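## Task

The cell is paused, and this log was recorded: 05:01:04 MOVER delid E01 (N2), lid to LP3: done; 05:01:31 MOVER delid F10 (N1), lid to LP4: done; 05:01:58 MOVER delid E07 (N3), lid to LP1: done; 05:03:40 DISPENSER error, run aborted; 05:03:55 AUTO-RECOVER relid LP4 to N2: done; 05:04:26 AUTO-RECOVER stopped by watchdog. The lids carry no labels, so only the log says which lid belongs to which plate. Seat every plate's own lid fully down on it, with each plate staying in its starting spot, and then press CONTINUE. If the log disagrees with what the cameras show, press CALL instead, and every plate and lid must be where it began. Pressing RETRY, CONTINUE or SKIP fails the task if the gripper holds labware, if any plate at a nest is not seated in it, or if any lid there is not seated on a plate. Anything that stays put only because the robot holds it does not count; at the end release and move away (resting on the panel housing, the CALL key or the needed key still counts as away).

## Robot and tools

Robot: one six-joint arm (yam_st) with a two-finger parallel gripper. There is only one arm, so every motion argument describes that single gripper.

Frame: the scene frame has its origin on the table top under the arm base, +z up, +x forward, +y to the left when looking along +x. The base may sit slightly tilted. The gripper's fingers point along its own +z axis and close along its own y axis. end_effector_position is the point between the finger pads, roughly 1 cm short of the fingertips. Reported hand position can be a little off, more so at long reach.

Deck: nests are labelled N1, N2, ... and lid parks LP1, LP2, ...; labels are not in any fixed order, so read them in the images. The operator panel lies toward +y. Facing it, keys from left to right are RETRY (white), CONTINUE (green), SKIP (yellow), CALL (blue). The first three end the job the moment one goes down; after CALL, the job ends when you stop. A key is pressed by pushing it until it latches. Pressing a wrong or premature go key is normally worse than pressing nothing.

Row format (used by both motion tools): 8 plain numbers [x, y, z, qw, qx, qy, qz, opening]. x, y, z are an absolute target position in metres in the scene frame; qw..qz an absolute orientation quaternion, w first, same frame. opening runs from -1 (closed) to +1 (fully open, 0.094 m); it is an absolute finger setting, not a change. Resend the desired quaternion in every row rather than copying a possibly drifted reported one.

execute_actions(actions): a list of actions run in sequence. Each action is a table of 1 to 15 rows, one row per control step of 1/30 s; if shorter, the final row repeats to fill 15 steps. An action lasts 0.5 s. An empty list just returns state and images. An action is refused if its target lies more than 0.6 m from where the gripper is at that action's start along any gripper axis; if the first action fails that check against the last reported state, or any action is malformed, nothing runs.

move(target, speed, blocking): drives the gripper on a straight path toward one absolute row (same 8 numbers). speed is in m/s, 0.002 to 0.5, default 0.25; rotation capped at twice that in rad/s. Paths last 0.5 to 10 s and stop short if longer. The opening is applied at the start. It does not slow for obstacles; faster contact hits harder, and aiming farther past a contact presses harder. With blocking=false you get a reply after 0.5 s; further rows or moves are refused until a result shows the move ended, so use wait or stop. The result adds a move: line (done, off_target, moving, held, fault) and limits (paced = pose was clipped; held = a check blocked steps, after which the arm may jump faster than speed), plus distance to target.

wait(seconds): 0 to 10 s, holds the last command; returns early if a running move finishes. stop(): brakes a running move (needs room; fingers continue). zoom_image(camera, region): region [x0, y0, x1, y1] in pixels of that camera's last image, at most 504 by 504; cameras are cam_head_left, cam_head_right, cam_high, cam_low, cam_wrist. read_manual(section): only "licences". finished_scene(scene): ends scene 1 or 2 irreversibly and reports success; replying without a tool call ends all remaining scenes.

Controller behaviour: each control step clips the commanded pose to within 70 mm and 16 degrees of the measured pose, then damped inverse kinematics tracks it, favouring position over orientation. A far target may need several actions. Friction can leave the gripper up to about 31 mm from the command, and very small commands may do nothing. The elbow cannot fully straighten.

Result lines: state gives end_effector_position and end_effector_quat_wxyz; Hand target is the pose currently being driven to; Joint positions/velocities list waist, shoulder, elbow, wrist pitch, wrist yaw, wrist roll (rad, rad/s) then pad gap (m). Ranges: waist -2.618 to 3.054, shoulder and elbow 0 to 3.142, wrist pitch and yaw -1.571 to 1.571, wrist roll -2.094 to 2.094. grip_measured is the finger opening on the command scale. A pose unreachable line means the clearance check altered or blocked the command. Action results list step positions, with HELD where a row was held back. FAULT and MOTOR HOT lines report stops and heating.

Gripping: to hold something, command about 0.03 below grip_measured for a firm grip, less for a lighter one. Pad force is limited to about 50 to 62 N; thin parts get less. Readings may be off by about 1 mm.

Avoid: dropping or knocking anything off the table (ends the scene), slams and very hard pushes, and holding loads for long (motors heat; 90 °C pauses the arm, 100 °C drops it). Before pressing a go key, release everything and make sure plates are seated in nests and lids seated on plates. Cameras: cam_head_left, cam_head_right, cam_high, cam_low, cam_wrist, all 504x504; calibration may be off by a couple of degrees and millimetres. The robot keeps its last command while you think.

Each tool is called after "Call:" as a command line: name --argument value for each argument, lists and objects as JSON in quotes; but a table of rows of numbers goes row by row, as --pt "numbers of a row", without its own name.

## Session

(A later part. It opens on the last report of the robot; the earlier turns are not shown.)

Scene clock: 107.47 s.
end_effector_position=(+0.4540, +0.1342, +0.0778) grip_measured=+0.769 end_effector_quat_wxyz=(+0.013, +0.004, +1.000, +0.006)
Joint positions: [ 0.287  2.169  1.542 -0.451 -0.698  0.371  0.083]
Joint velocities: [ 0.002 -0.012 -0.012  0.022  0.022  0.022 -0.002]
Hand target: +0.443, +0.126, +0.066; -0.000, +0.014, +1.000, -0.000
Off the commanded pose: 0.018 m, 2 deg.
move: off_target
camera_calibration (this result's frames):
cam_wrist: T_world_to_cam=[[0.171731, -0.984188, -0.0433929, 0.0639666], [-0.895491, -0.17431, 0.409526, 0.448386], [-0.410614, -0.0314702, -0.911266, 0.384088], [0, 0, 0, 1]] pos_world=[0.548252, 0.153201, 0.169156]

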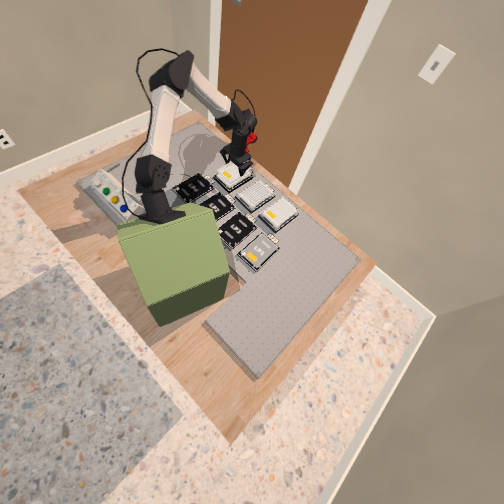

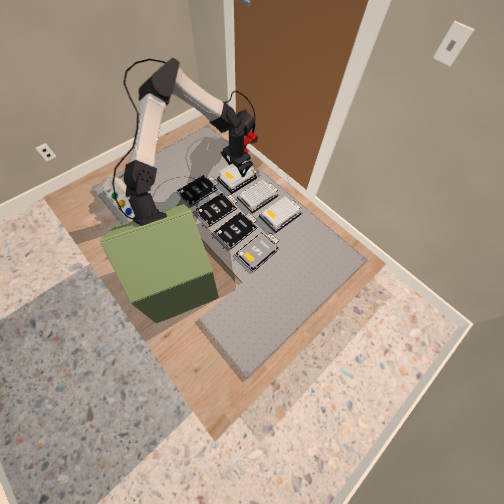

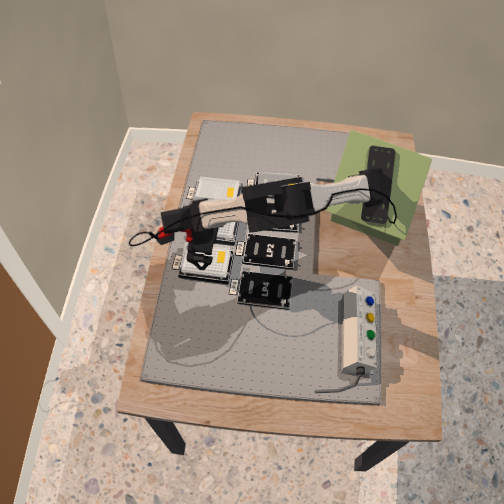

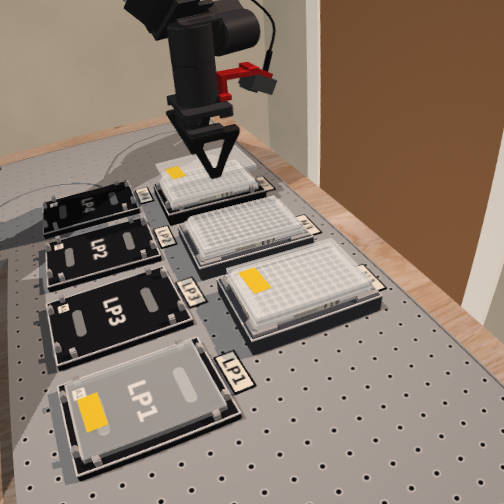

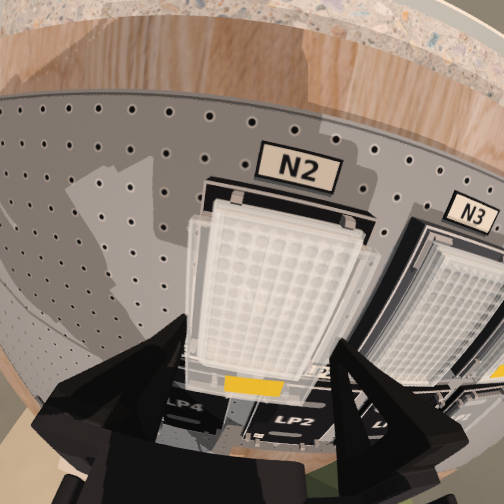

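Call:
move --target '[0.440,0.122,0.053,0,0.024,0.9997,0,0.74]' --speed 0.05

Call:
zoom_image --camera "cam_wrist" --region '[170, 170, 400, 410]'

Scene clock: 109.00 s.
end_effector_position=(+0.4514, +0.1292, +0.0647) grip_measured=+0.769 end_effector_quat_wxyz=(+0.013, +0.015, +1.000, +0.006)
Joint positions: [ 0.3    2.193  1.525 -0.401 -0.691  0.407  0.083]
Joint velocities: [-0.007 -0.007 -0.007  0.007 -0.081 -0.007  0.   ]
Hand target: +0.440, +0.122, +0.053; -0.000, +0.024, +1.000, -0.000
Off the commanded pose: 0.018 m, 2 deg.
move: off_target
camera_calibration (this result's frames):
cam_wrist: T_world_to_cam=[[0.149891, -0.987763, -0.0430824, 0.0692413], [-0.899022, -0.154299, 0.409818, 0.449534], [-0.411451, -0.022696, -0.911149, 0.370216], [0, 0, 0, 1]] pos_world=[0.546088, 0.146159, 0.156078]

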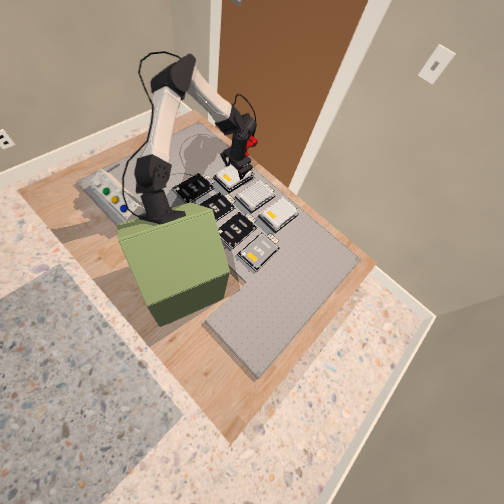

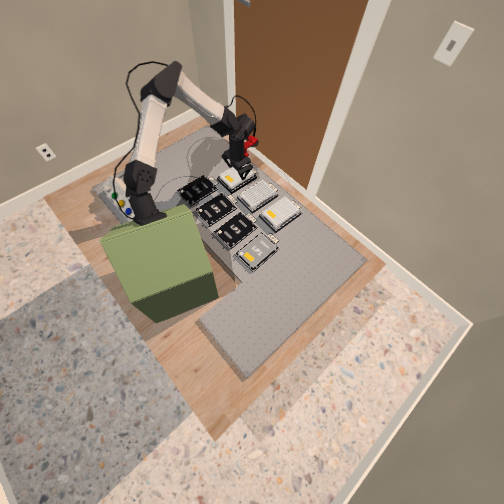

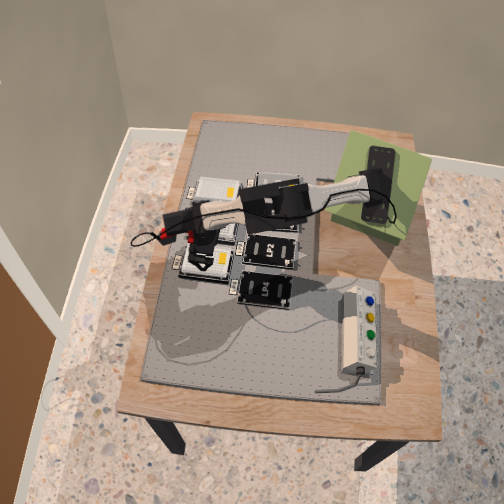

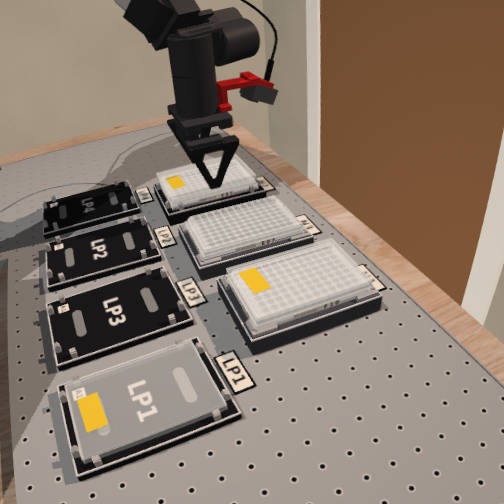

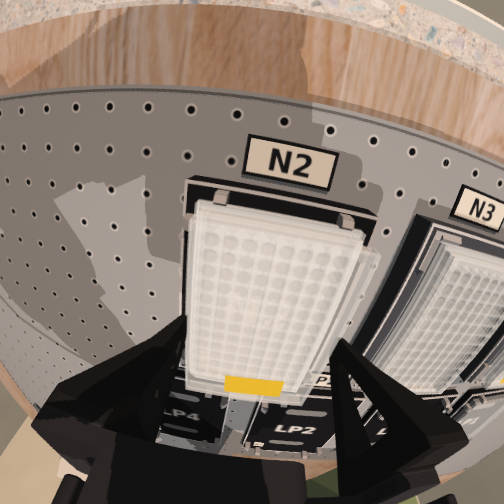

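Region (170, 170, 400, 410) of cam_wrist's 504x504 image, scaled by 2.100, with more detail than that image has; it fills the left 483 columns of this view, and the rest is white.

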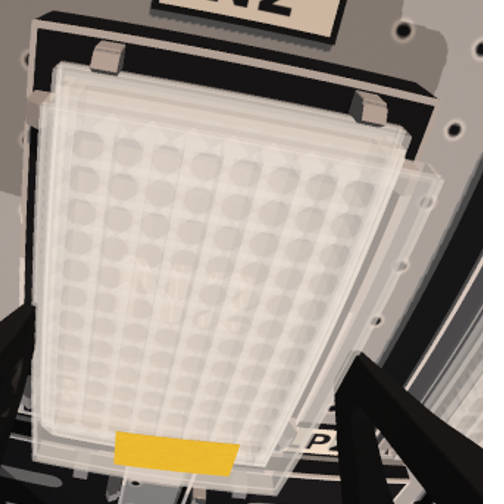

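Call:
move --target '[0.444,0.128,0.056,0,0.022,0.9997,0,0.74]' --speed 0.02

Call:
zoom_image --camera "cam_wrist" --region '[170, 170, 400, 410]'

Scene clock: 110.37 s.
end_effector_position=(+0.4519, +0.1292, +0.0647) grip_measured=+0.769 end_effector_quat_wxyz=(+0.014, +0.015, +1.000, +0.005)
Joint positions: [ 0.3    2.193  1.525 -0.399 -0.69   0.408  0.083]
Joint velocities: [ 0.002  0.012 -0.022 -0.037  0.007  0.022 -0.   ]
Hand target: +0.444, +0.128, +0.056; +0.000, +0.022, +1.000, -0.000
Off the commanded pose: 0.012 m, 2 deg.
move: off_target
camera_calibration (this result's frames):
cam_wrist: T_world_to_cam=[[0.150381, -0.987723, -0.0422856, 0.0688604], [-0.899691, -0.154457, 0.408288, 0.450339], [-0.409807, -0.0233547, -0.911873, 0.369795], [0, 0, 0, 1]] pos_world=[0.546355, 0.14621, 0.15625]

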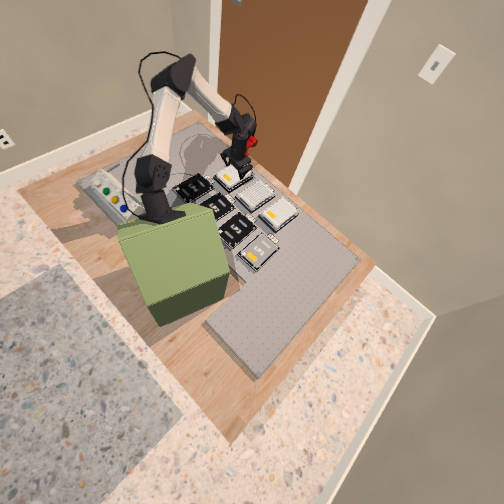

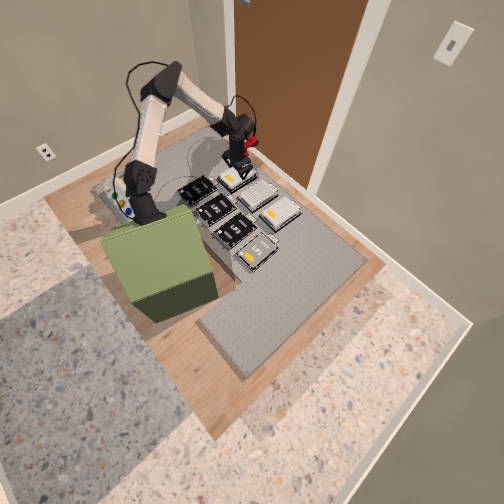

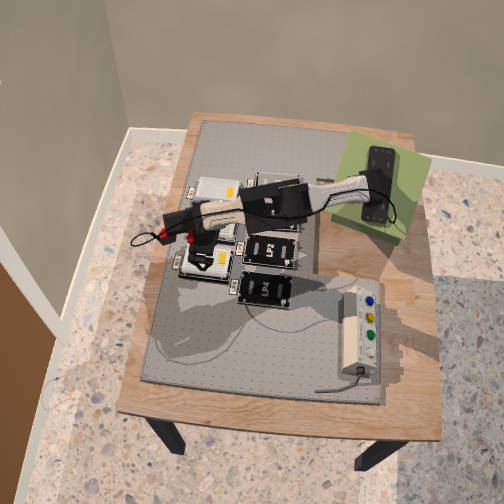

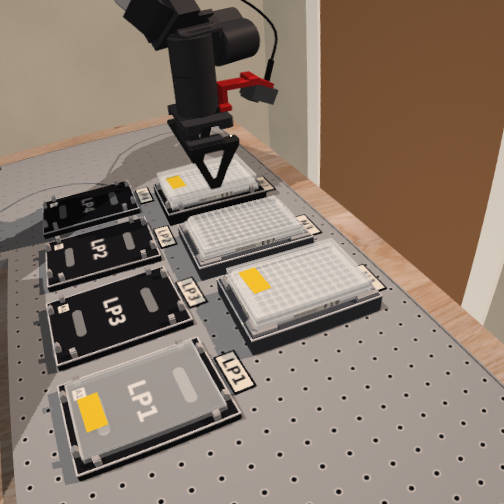

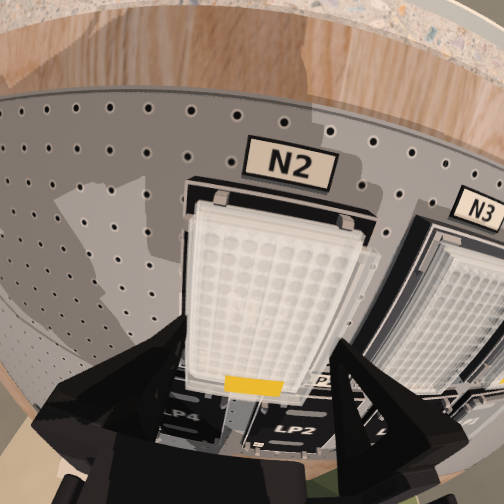

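Region (170, 170, 400, 410) of cam_wrist's 504x504 image, scaled by 2.100, with more detail than that image has; it fills the left 483 columns of this view, and the rest is white.

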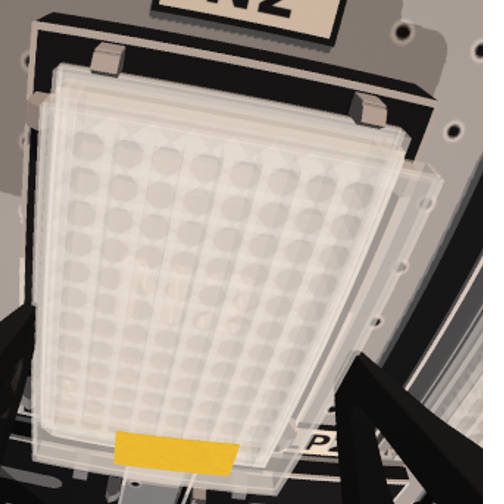

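Call:
move --target '[0.444,0.134,0.057,0,0.022,0.9997,0,0.74]' --speed 0.02

Call:
zoom_image --camera "cam_wrist" --region '[170, 170, 400, 410]'

Scene clock: 111.83 s.
end_effector_position=(+0.4487, +0.1318, +0.0618) grip_measured=+0.769 end_effector_quat_wxyz=(+0.009, +0.018, +1.000, +0.004)
Joint positions: [ 0.31   2.193  1.525 -0.405 -0.686  0.417  0.083]
Joint velocities: [-0.007 -0.012 -0.007 -0.022 -0.066  0.007  0.   ]
Hand target: +0.444, +0.134, +0.057; +0.000, +0.022, +1.000, +0.000
Off the commanded pose: 0.007 m, 1 deg.
move: done
camera_calibration (this result's frames):
cam_wrist: T_world_to_cam=[[0.144505, -0.988659, -0.0408865, 0.0744776], [-0.896614, -0.148307, 0.417238, 0.446297], [-0.41857, -0.0236337, -0.907877, 0.369595], [0, 0, 0, 1]] pos_world=[0.544095, 0.148557, 0.15238]

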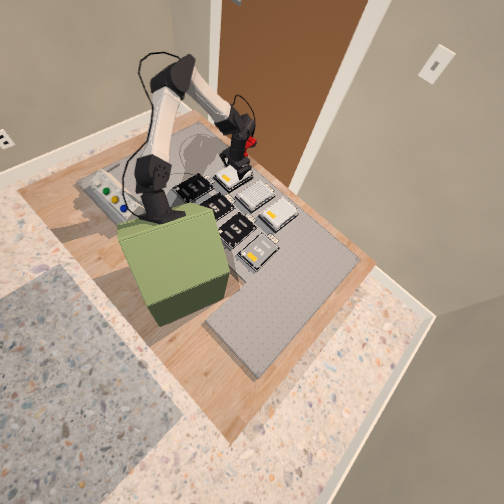

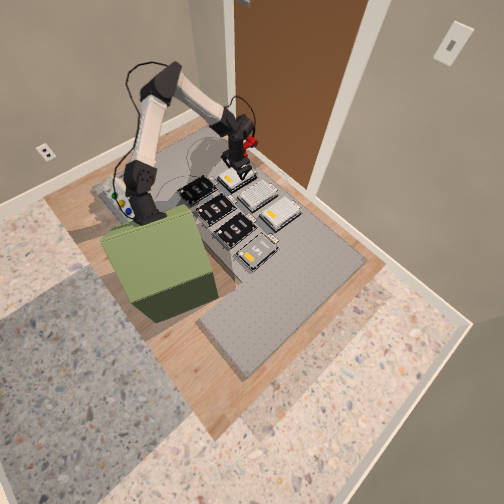

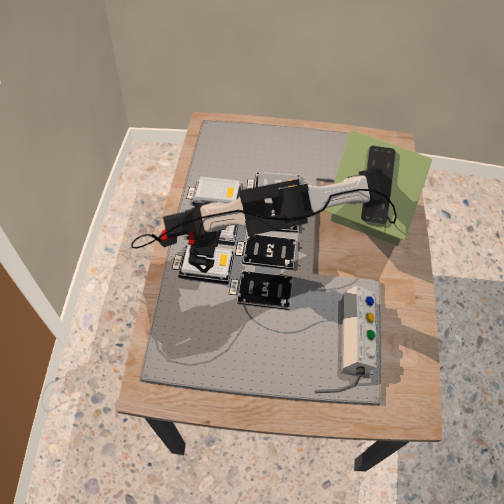

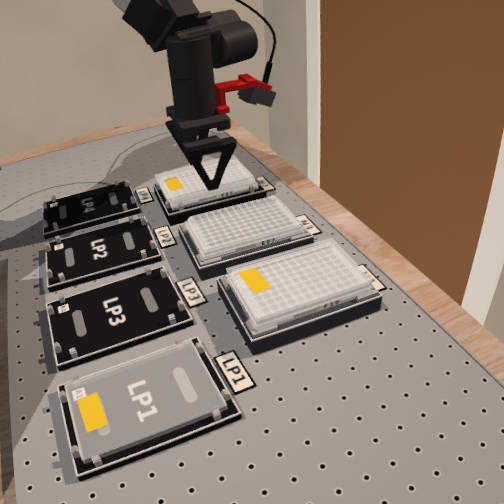

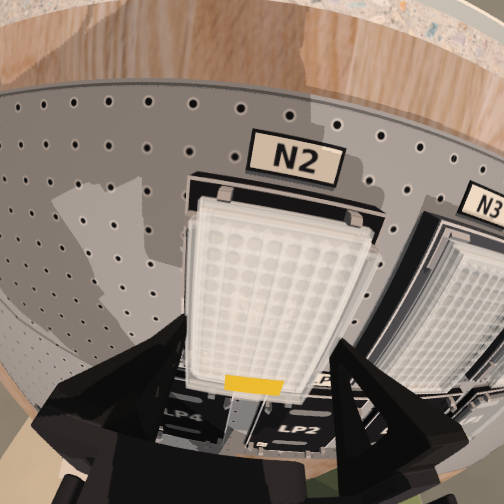

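Region (170, 170, 400, 410) of cam_wrist's 504x504 image, scaled by 2.100, with more detail than that image has; it fills the left 483 columns of this view, and the rest is white.

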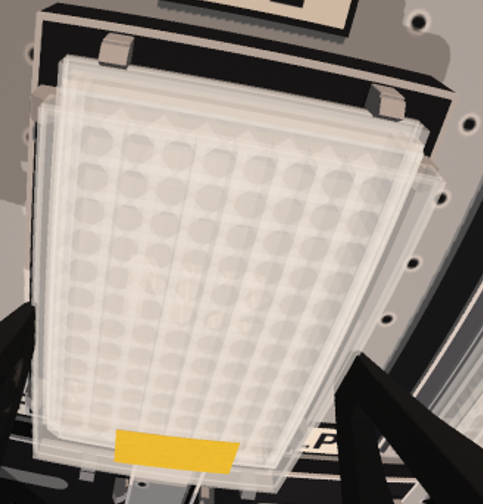

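Call:
move --target '[0.452,0.134,0.058,0,0.020,0.9998,0,0.74]' --speed 0.02

Call:
zoom_image --camera "cam_wrist" --region '[170, 170, 400, 410]'

Scene clock: 112.97 s.
end_effector_position=(+0.4511, +0.1333, +0.0632) grip_measured=+0.769 end_effector_quat_wxyz=(+0.007, +0.021, +1.000, +0.001)
Joint positions: [ 0.31   2.199  1.551 -0.433 -0.682  0.417  0.083]
Joint velocities: [-0.017  0.017  0.002 -0.037 -0.007 -0.037  0.   ]
Hand target: +0.452, +0.134, +0.058; +0.000, +0.020, +1.000, +0.000
Off the commanded pose: 0.005 m, 1 deg.
move: done
camera_calibration (this result's frames):
cam_wrist: T_world_to_cam=[[0.138761, -0.989669, -0.0360498, 0.0780704], [-0.895294, -0.140923, 0.422598, 0.446177], [-0.423313, -0.0263651, -0.9056, 0.374233], [0, 0, 0, 1]] pos_world=[0.547044, 0.150007, 0.153166]

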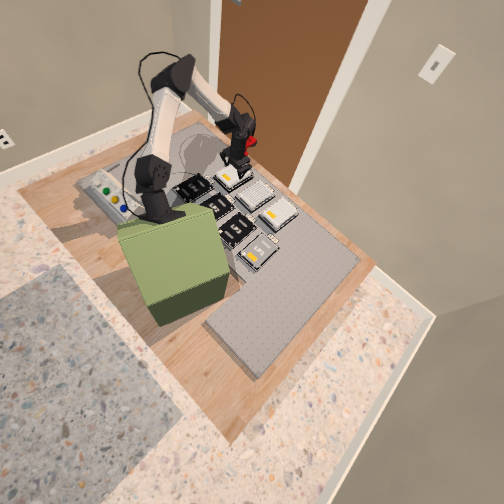

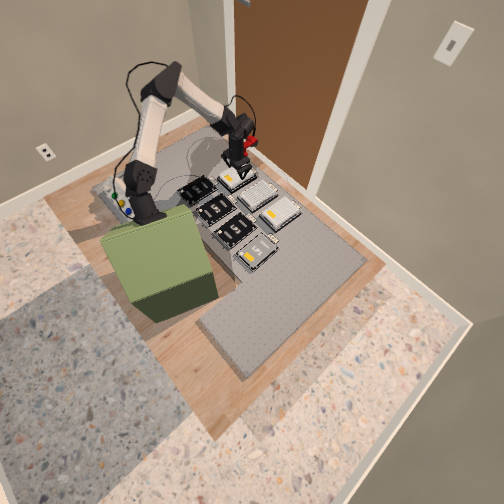

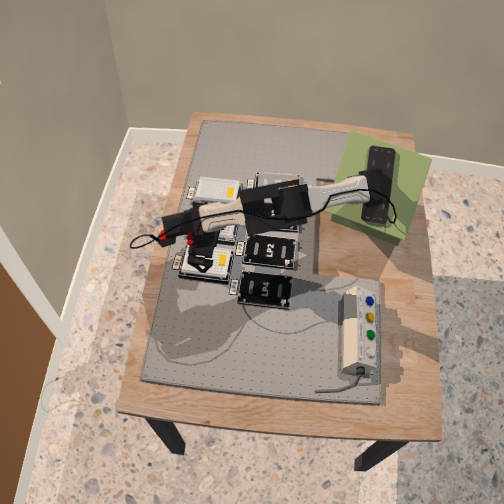

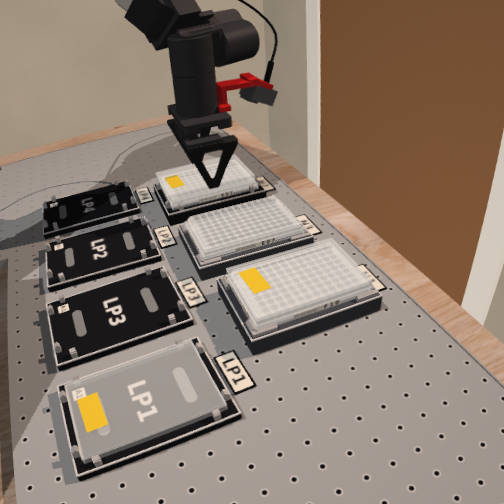

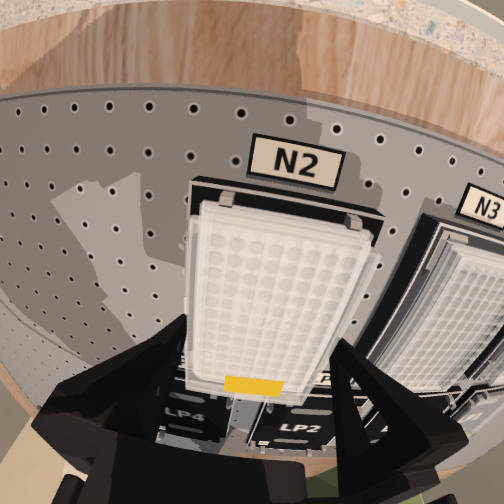

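Region (170, 170, 400, 410) of cam_wrist's 504x504 image, scaled by 2.100, with more detail than that image has; it fills the left 483 columns of this view, and the rest is white.

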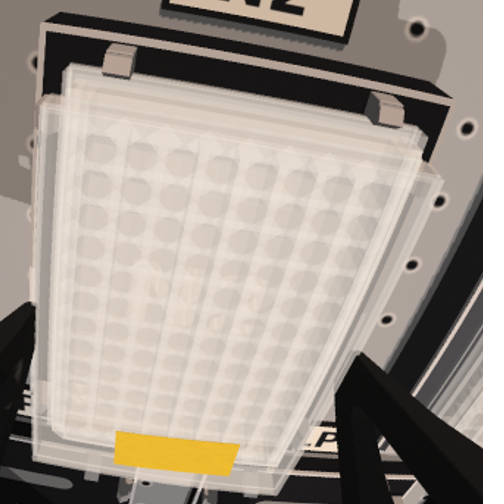

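Call:
move --target '[0.452,0.133,0.049,0,0.010,0.99995,0,0.74]' --speed 0.02

Call:
zoom_image --camera "cam_wrist" --region '[170, 170, 400, 410]'

Call:
zoom_image --camera "cam_low" --region '[140, 140, 290, 240]'

Scene clock: 114.50 s.
end_effector_position=(+0.4498, +0.1309, +0.0606) grip_measured=+0.769 end_effector_quat_wxyz=(+0.004, +0.021, +1.000, +0.001)
Joint positions: [ 0.31   2.208  1.551 -0.432 -0.684  0.414  0.083]
Joint velocities: [ 0.002 -0.007 -0.002 -0.037 -0.037  0.051 -0.   ]
Hand target: +0.452, +0.133, +0.049; +0.000, +0.010, +1.000, +0.000
Off the commanded pose: 0.012 m, 1 deg.
move: off_target
camera_calibration (this result's frames):
cam_wrist: T_world_to_cam=[[0.138049, -0.989746, -0.0366718, 0.0761986], [-0.892962, -0.140395, 0.427677, 0.444384], [-0.42844, -0.0262936, -0.903188, 0.373498], [0, 0, 0, 1]] pos_world=[0.546321, 0.147627, 0.15008]

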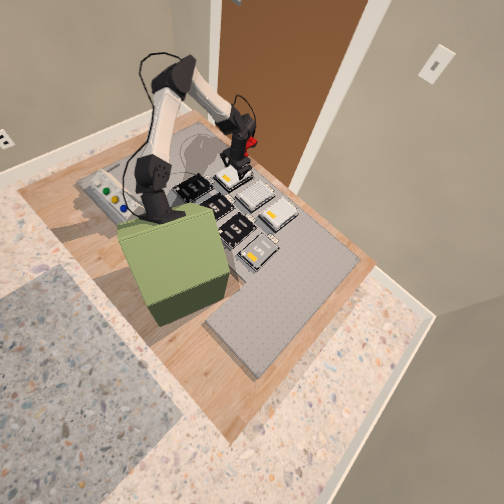

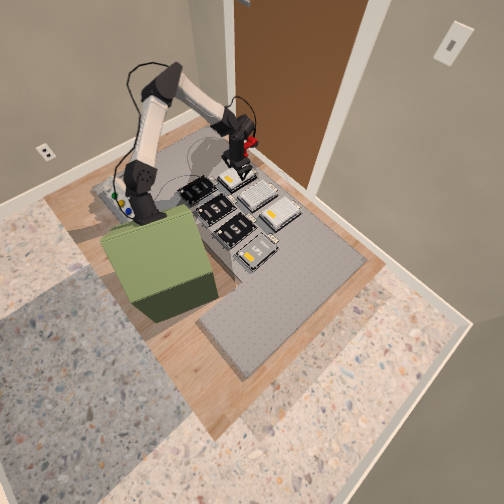

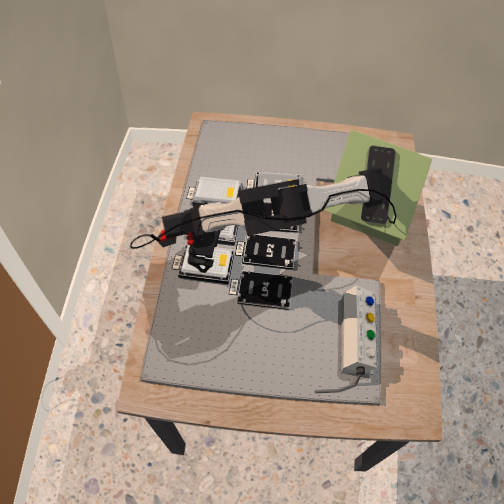

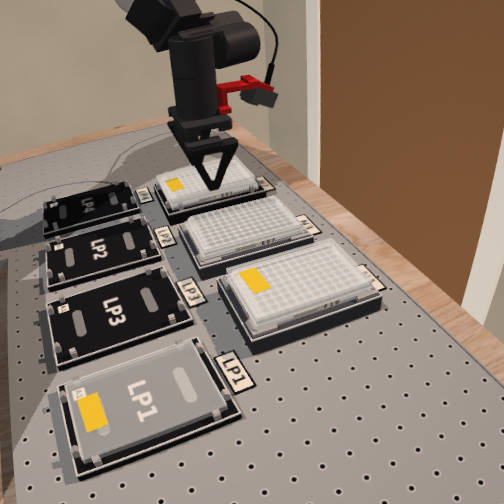

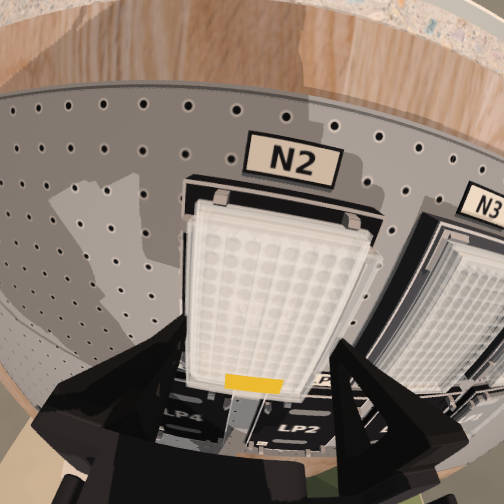

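Region (170, 170, 400, 410) of cam_wrist's 504x504 image, scaled by 2.100, with more detail than that image has; it fills the left 483 columns of this view, and the rest is white.

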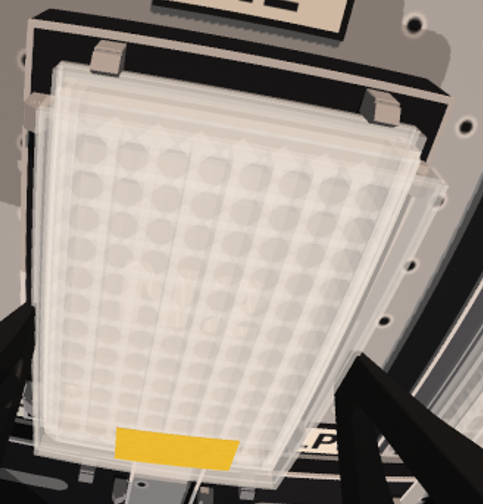

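Region (140, 140, 290, 240) of cam_low's 504x504 image, scaled by 3.360, with more detail than that image has.

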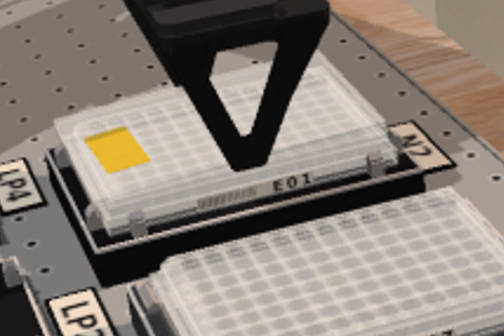

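Call:
move --target '[0.459,0.134,0.058,0,0.008,0.99997,0,0.74]' --speed 0.02

Call:
zoom_image --camera "cam_wrist" --region '[170, 170, 400, 410]'

Scene clock: 115.67 s.
end_effector_position=(+0.4554, +0.1345, +0.0630) grip_measured=+0.769 end_effector_quat_wxyz=(+0.002, +0.014, +1.000, -0.002)
Joint positions: [ 0.31   2.218  1.595 -0.472 -0.681  0.396  0.083]
Joint velocities: [-0.012  0.007  0.002 -0.037 -0.037 -0.037 -0.   ]
Hand target: +0.459, +0.134, +0.058; +0.000, +0.008, +1.000, +0.000
Off the commanded pose: 0.006 m, 1 deg.
move: done
camera_calibration (this result's frames):
cam_wrist: T_world_to_cam=[[0.152077, -0.987842, -0.0322584, 0.0720931], [-0.88963, -0.151032, 0.430984, 0.448594], [-0.430616, -0.0368449, -0.901783, 0.38041], [0, 0, 0, 1]] pos_world=[0.551929, 0.152985, 0.152036]

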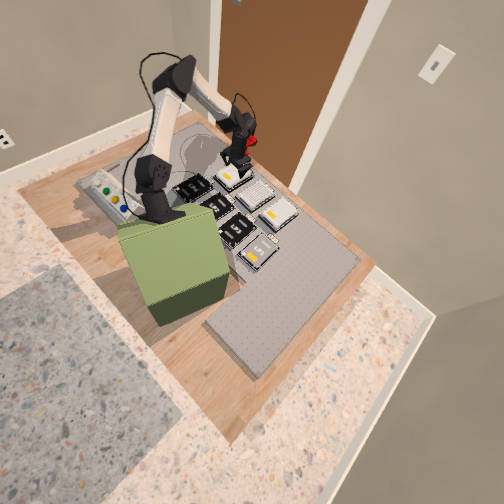

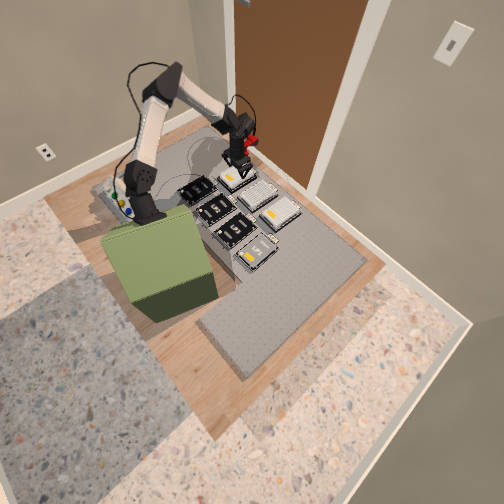

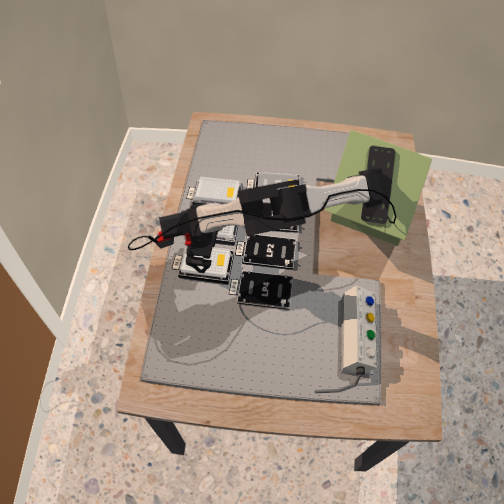

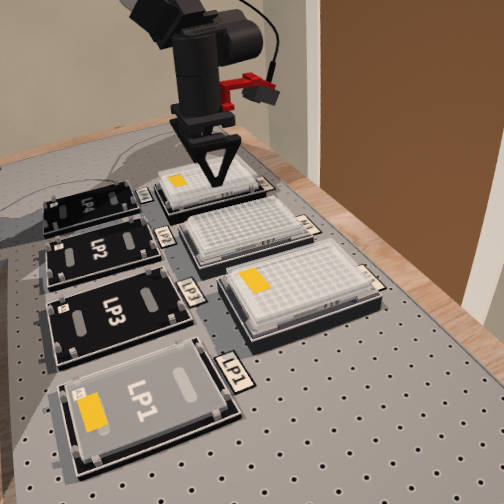

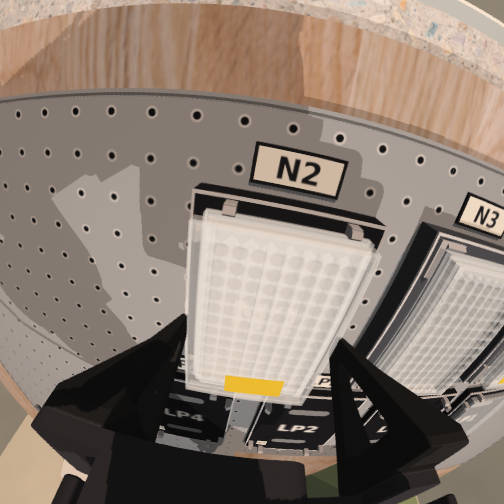

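Region (170, 170, 400, 410) of cam_wrist's 504x504 image, scaled by 2.100, with more detail than that image has; it fills the left 483 columns of this view, and the rest is white.

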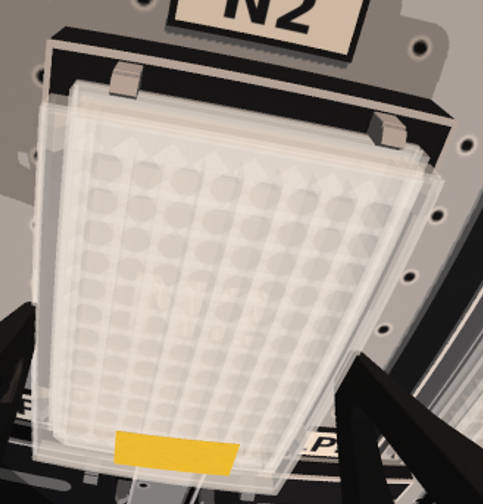

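Call:
move --target '[0.459,0.135,0.047,0,0.010,0.99995,0,0.74]' --speed 0.02

Call:
zoom_image --camera "cam_wrist" --region '[170, 170, 400, 410]'

Call:
zoom_image --camera "cam_low" --region '[140, 140, 290, 240]'

Scene clock: 117.10 s.
end_effector_position=(+0.4555, +0.1342, +0.0627) grip_measured=+0.769 end_effector_quat_wxyz=(+0.002, +0.016, +1.000, -0.002)
Joint positions: [ 0.31   2.219  1.596 -0.471 -0.681  0.399  0.083]
Joint velocities: [-0.012  0.002 -0.012 -0.007  0.051 -0.022 -0.   ]
Hand target: +0.458, +0.135, +0.048; +0.000, +0.010, +1.000, +0.000
Off the commanded pose: 0.016 m, 1 deg.
move: off_target
camera_calibration (this result's frames):
cam_wrist: T_world_to_cam=[[0.148308, -0.988414, -0.0322735, 0.0736286], [-0.890205, -0.147644, 0.430971, 0.448567], [-0.430742, -0.0351865, -0.901789, 0.379992], [0, 0, 0, 1]] pos_world=[0.552075, 0.152375, 0.151729]

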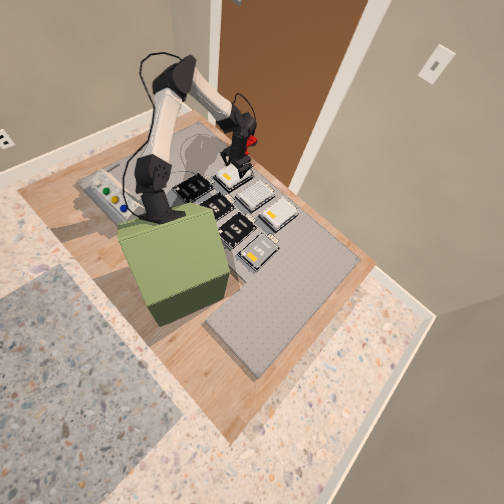

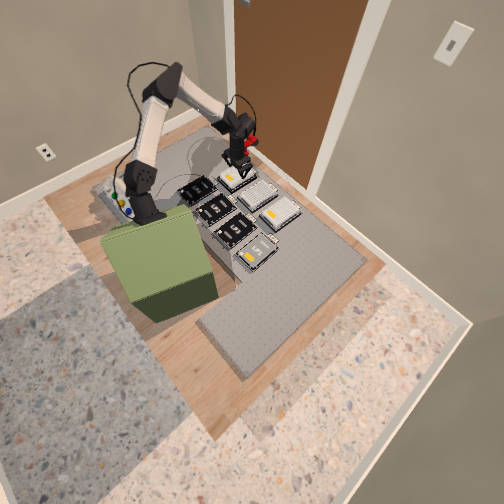

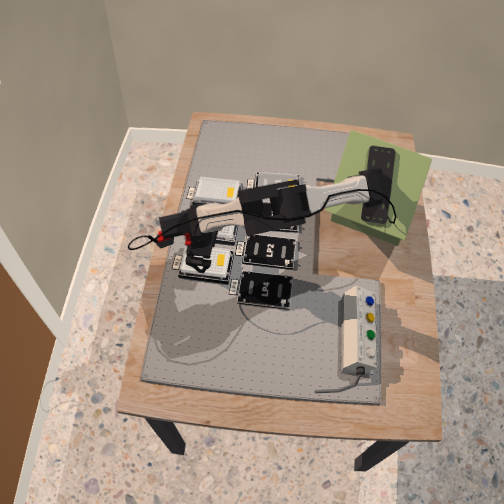

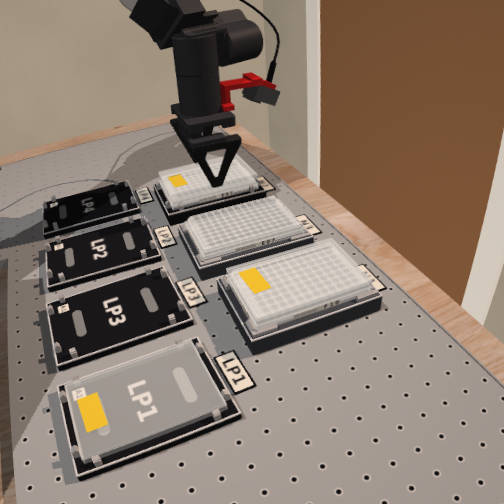

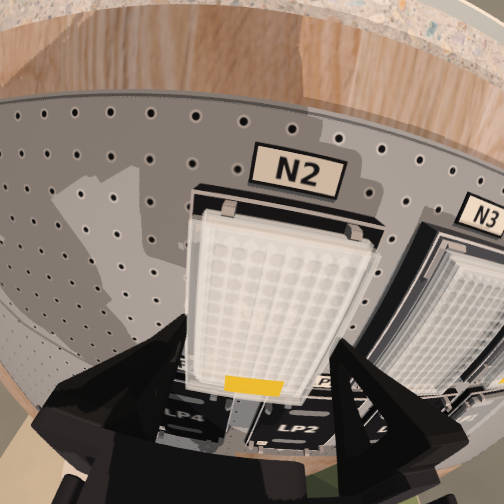

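Region (170, 170, 400, 410) of cam_wrist's 504x504 image, scaled by 2.100, with more detail than that image has; it fills the left 483 columns of this view, and the rest is white.

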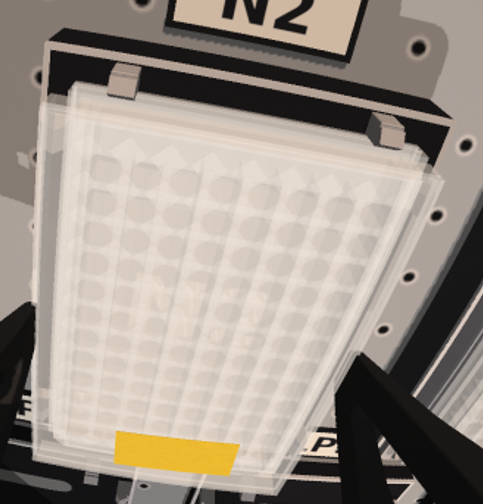

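Region (140, 140, 290, 240) of cam_low's 504x504 image, scaled by 3.360, with more detail than that image has.

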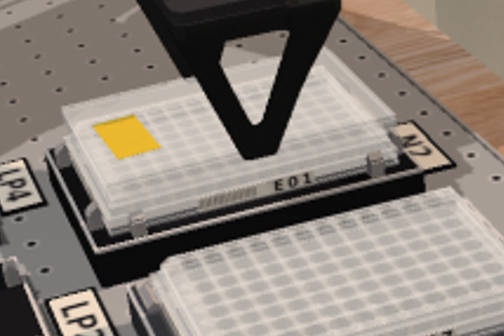

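Call:
zoom_image --camera "cam_wrist" --region '[180, 190, 400, 300]'

Call:
zoom_image --camera "cam_high" --region '[160, 220, 260, 300]'

Region (180, 190, 400, 300) of cam_wrist's 504x504 image, scaled by 2.291, with more detail than that image has.

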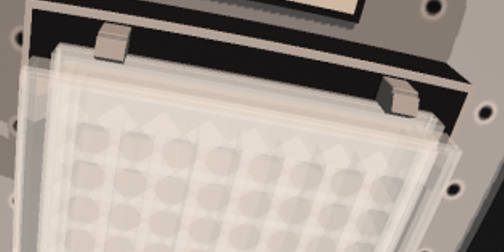

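Region (160, 220, 260, 300) of cam_high's 504x504 image, scaled by 5.040, with more detail than that image has; it fills the top 403 rows of this view, and the rest is white.

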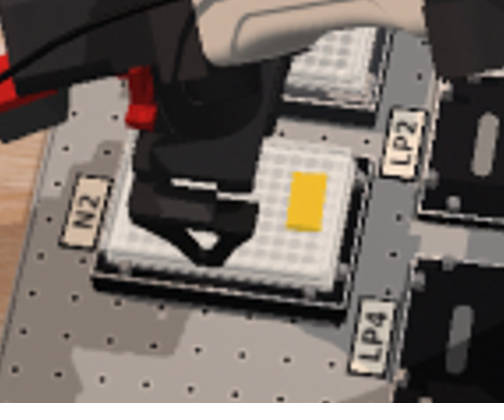

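Call:
move --target '[0.456,0.129,0.057,0,0.012,0.99993,0,0.74]' --speed 0.02

Scene clock: 120.43 s.
end_effector_position=(+0.4555, +0.1342, +0.0627) grip_measured=+0.769 end_effector_quat_wxyz=(+0.002, +0.015, +1.000, -0.002)
Joint positions: [ 0.31   2.219  1.596 -0.471 -0.681  0.398  0.083]
Joint velocities: [-0.002  0.007 -0.002 -0.051 -0.037  0.007 -0.001]
Hand target: +0.456, +0.129, +0.057; +0.000, +0.012, +1.000, -0.000
Off the commanded pose: 0.008 m, 0 deg.
move: done
camera_calibration (this result's frames):
cam_wrist: T_world_to_cam=[[0.149816, -0.988187, -0.0322674, 0.0729109], [-0.889977, -0.149, 0.430976, 0.448644], [-0.430693, -0.0358499, -0.901786, 0.380058], [0, 0, 0, 1]] pos_world=[0.552048, 0.152522, 0.151729]

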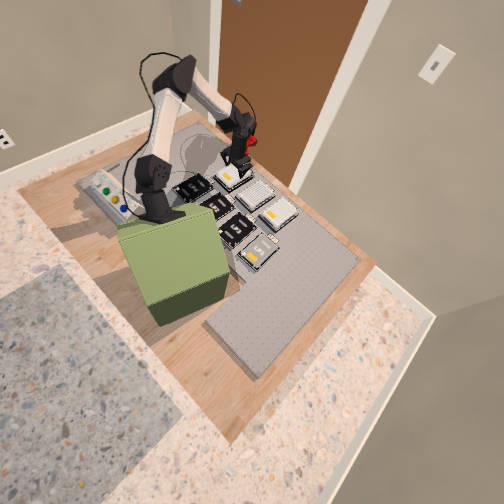

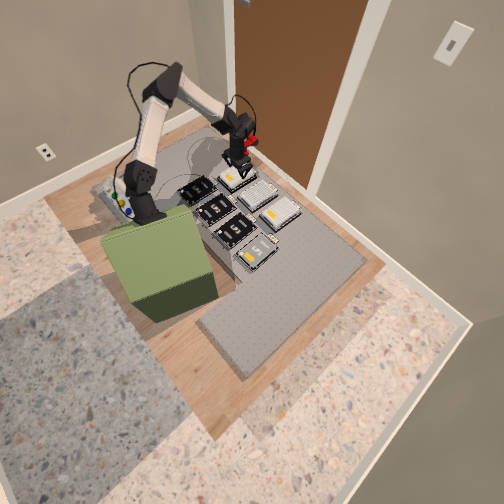

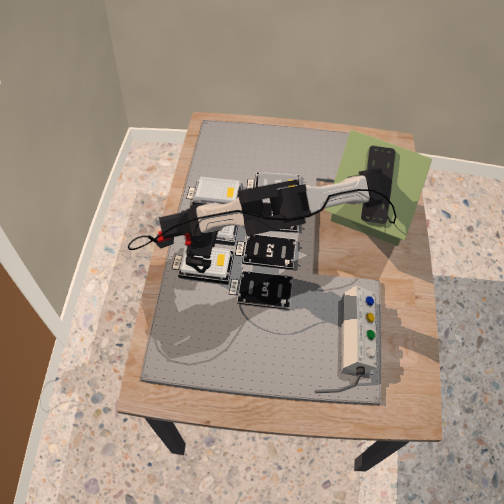

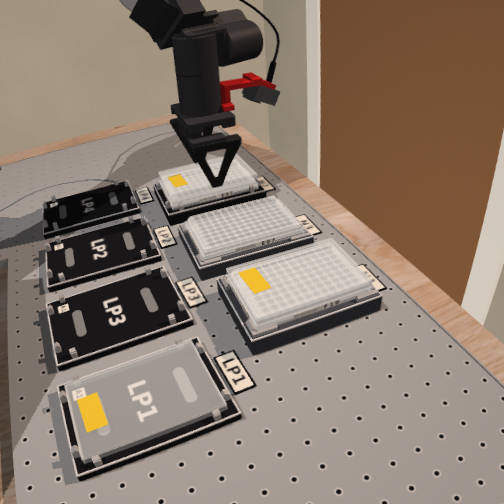

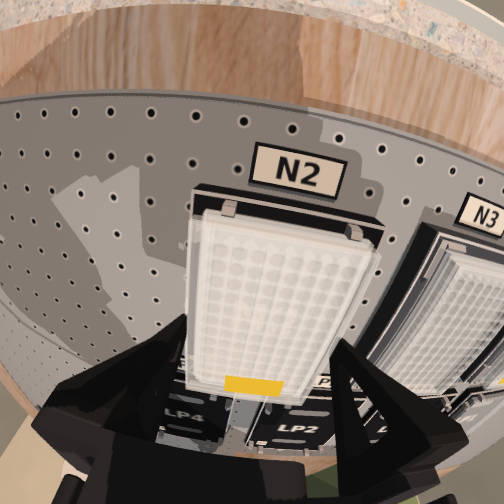

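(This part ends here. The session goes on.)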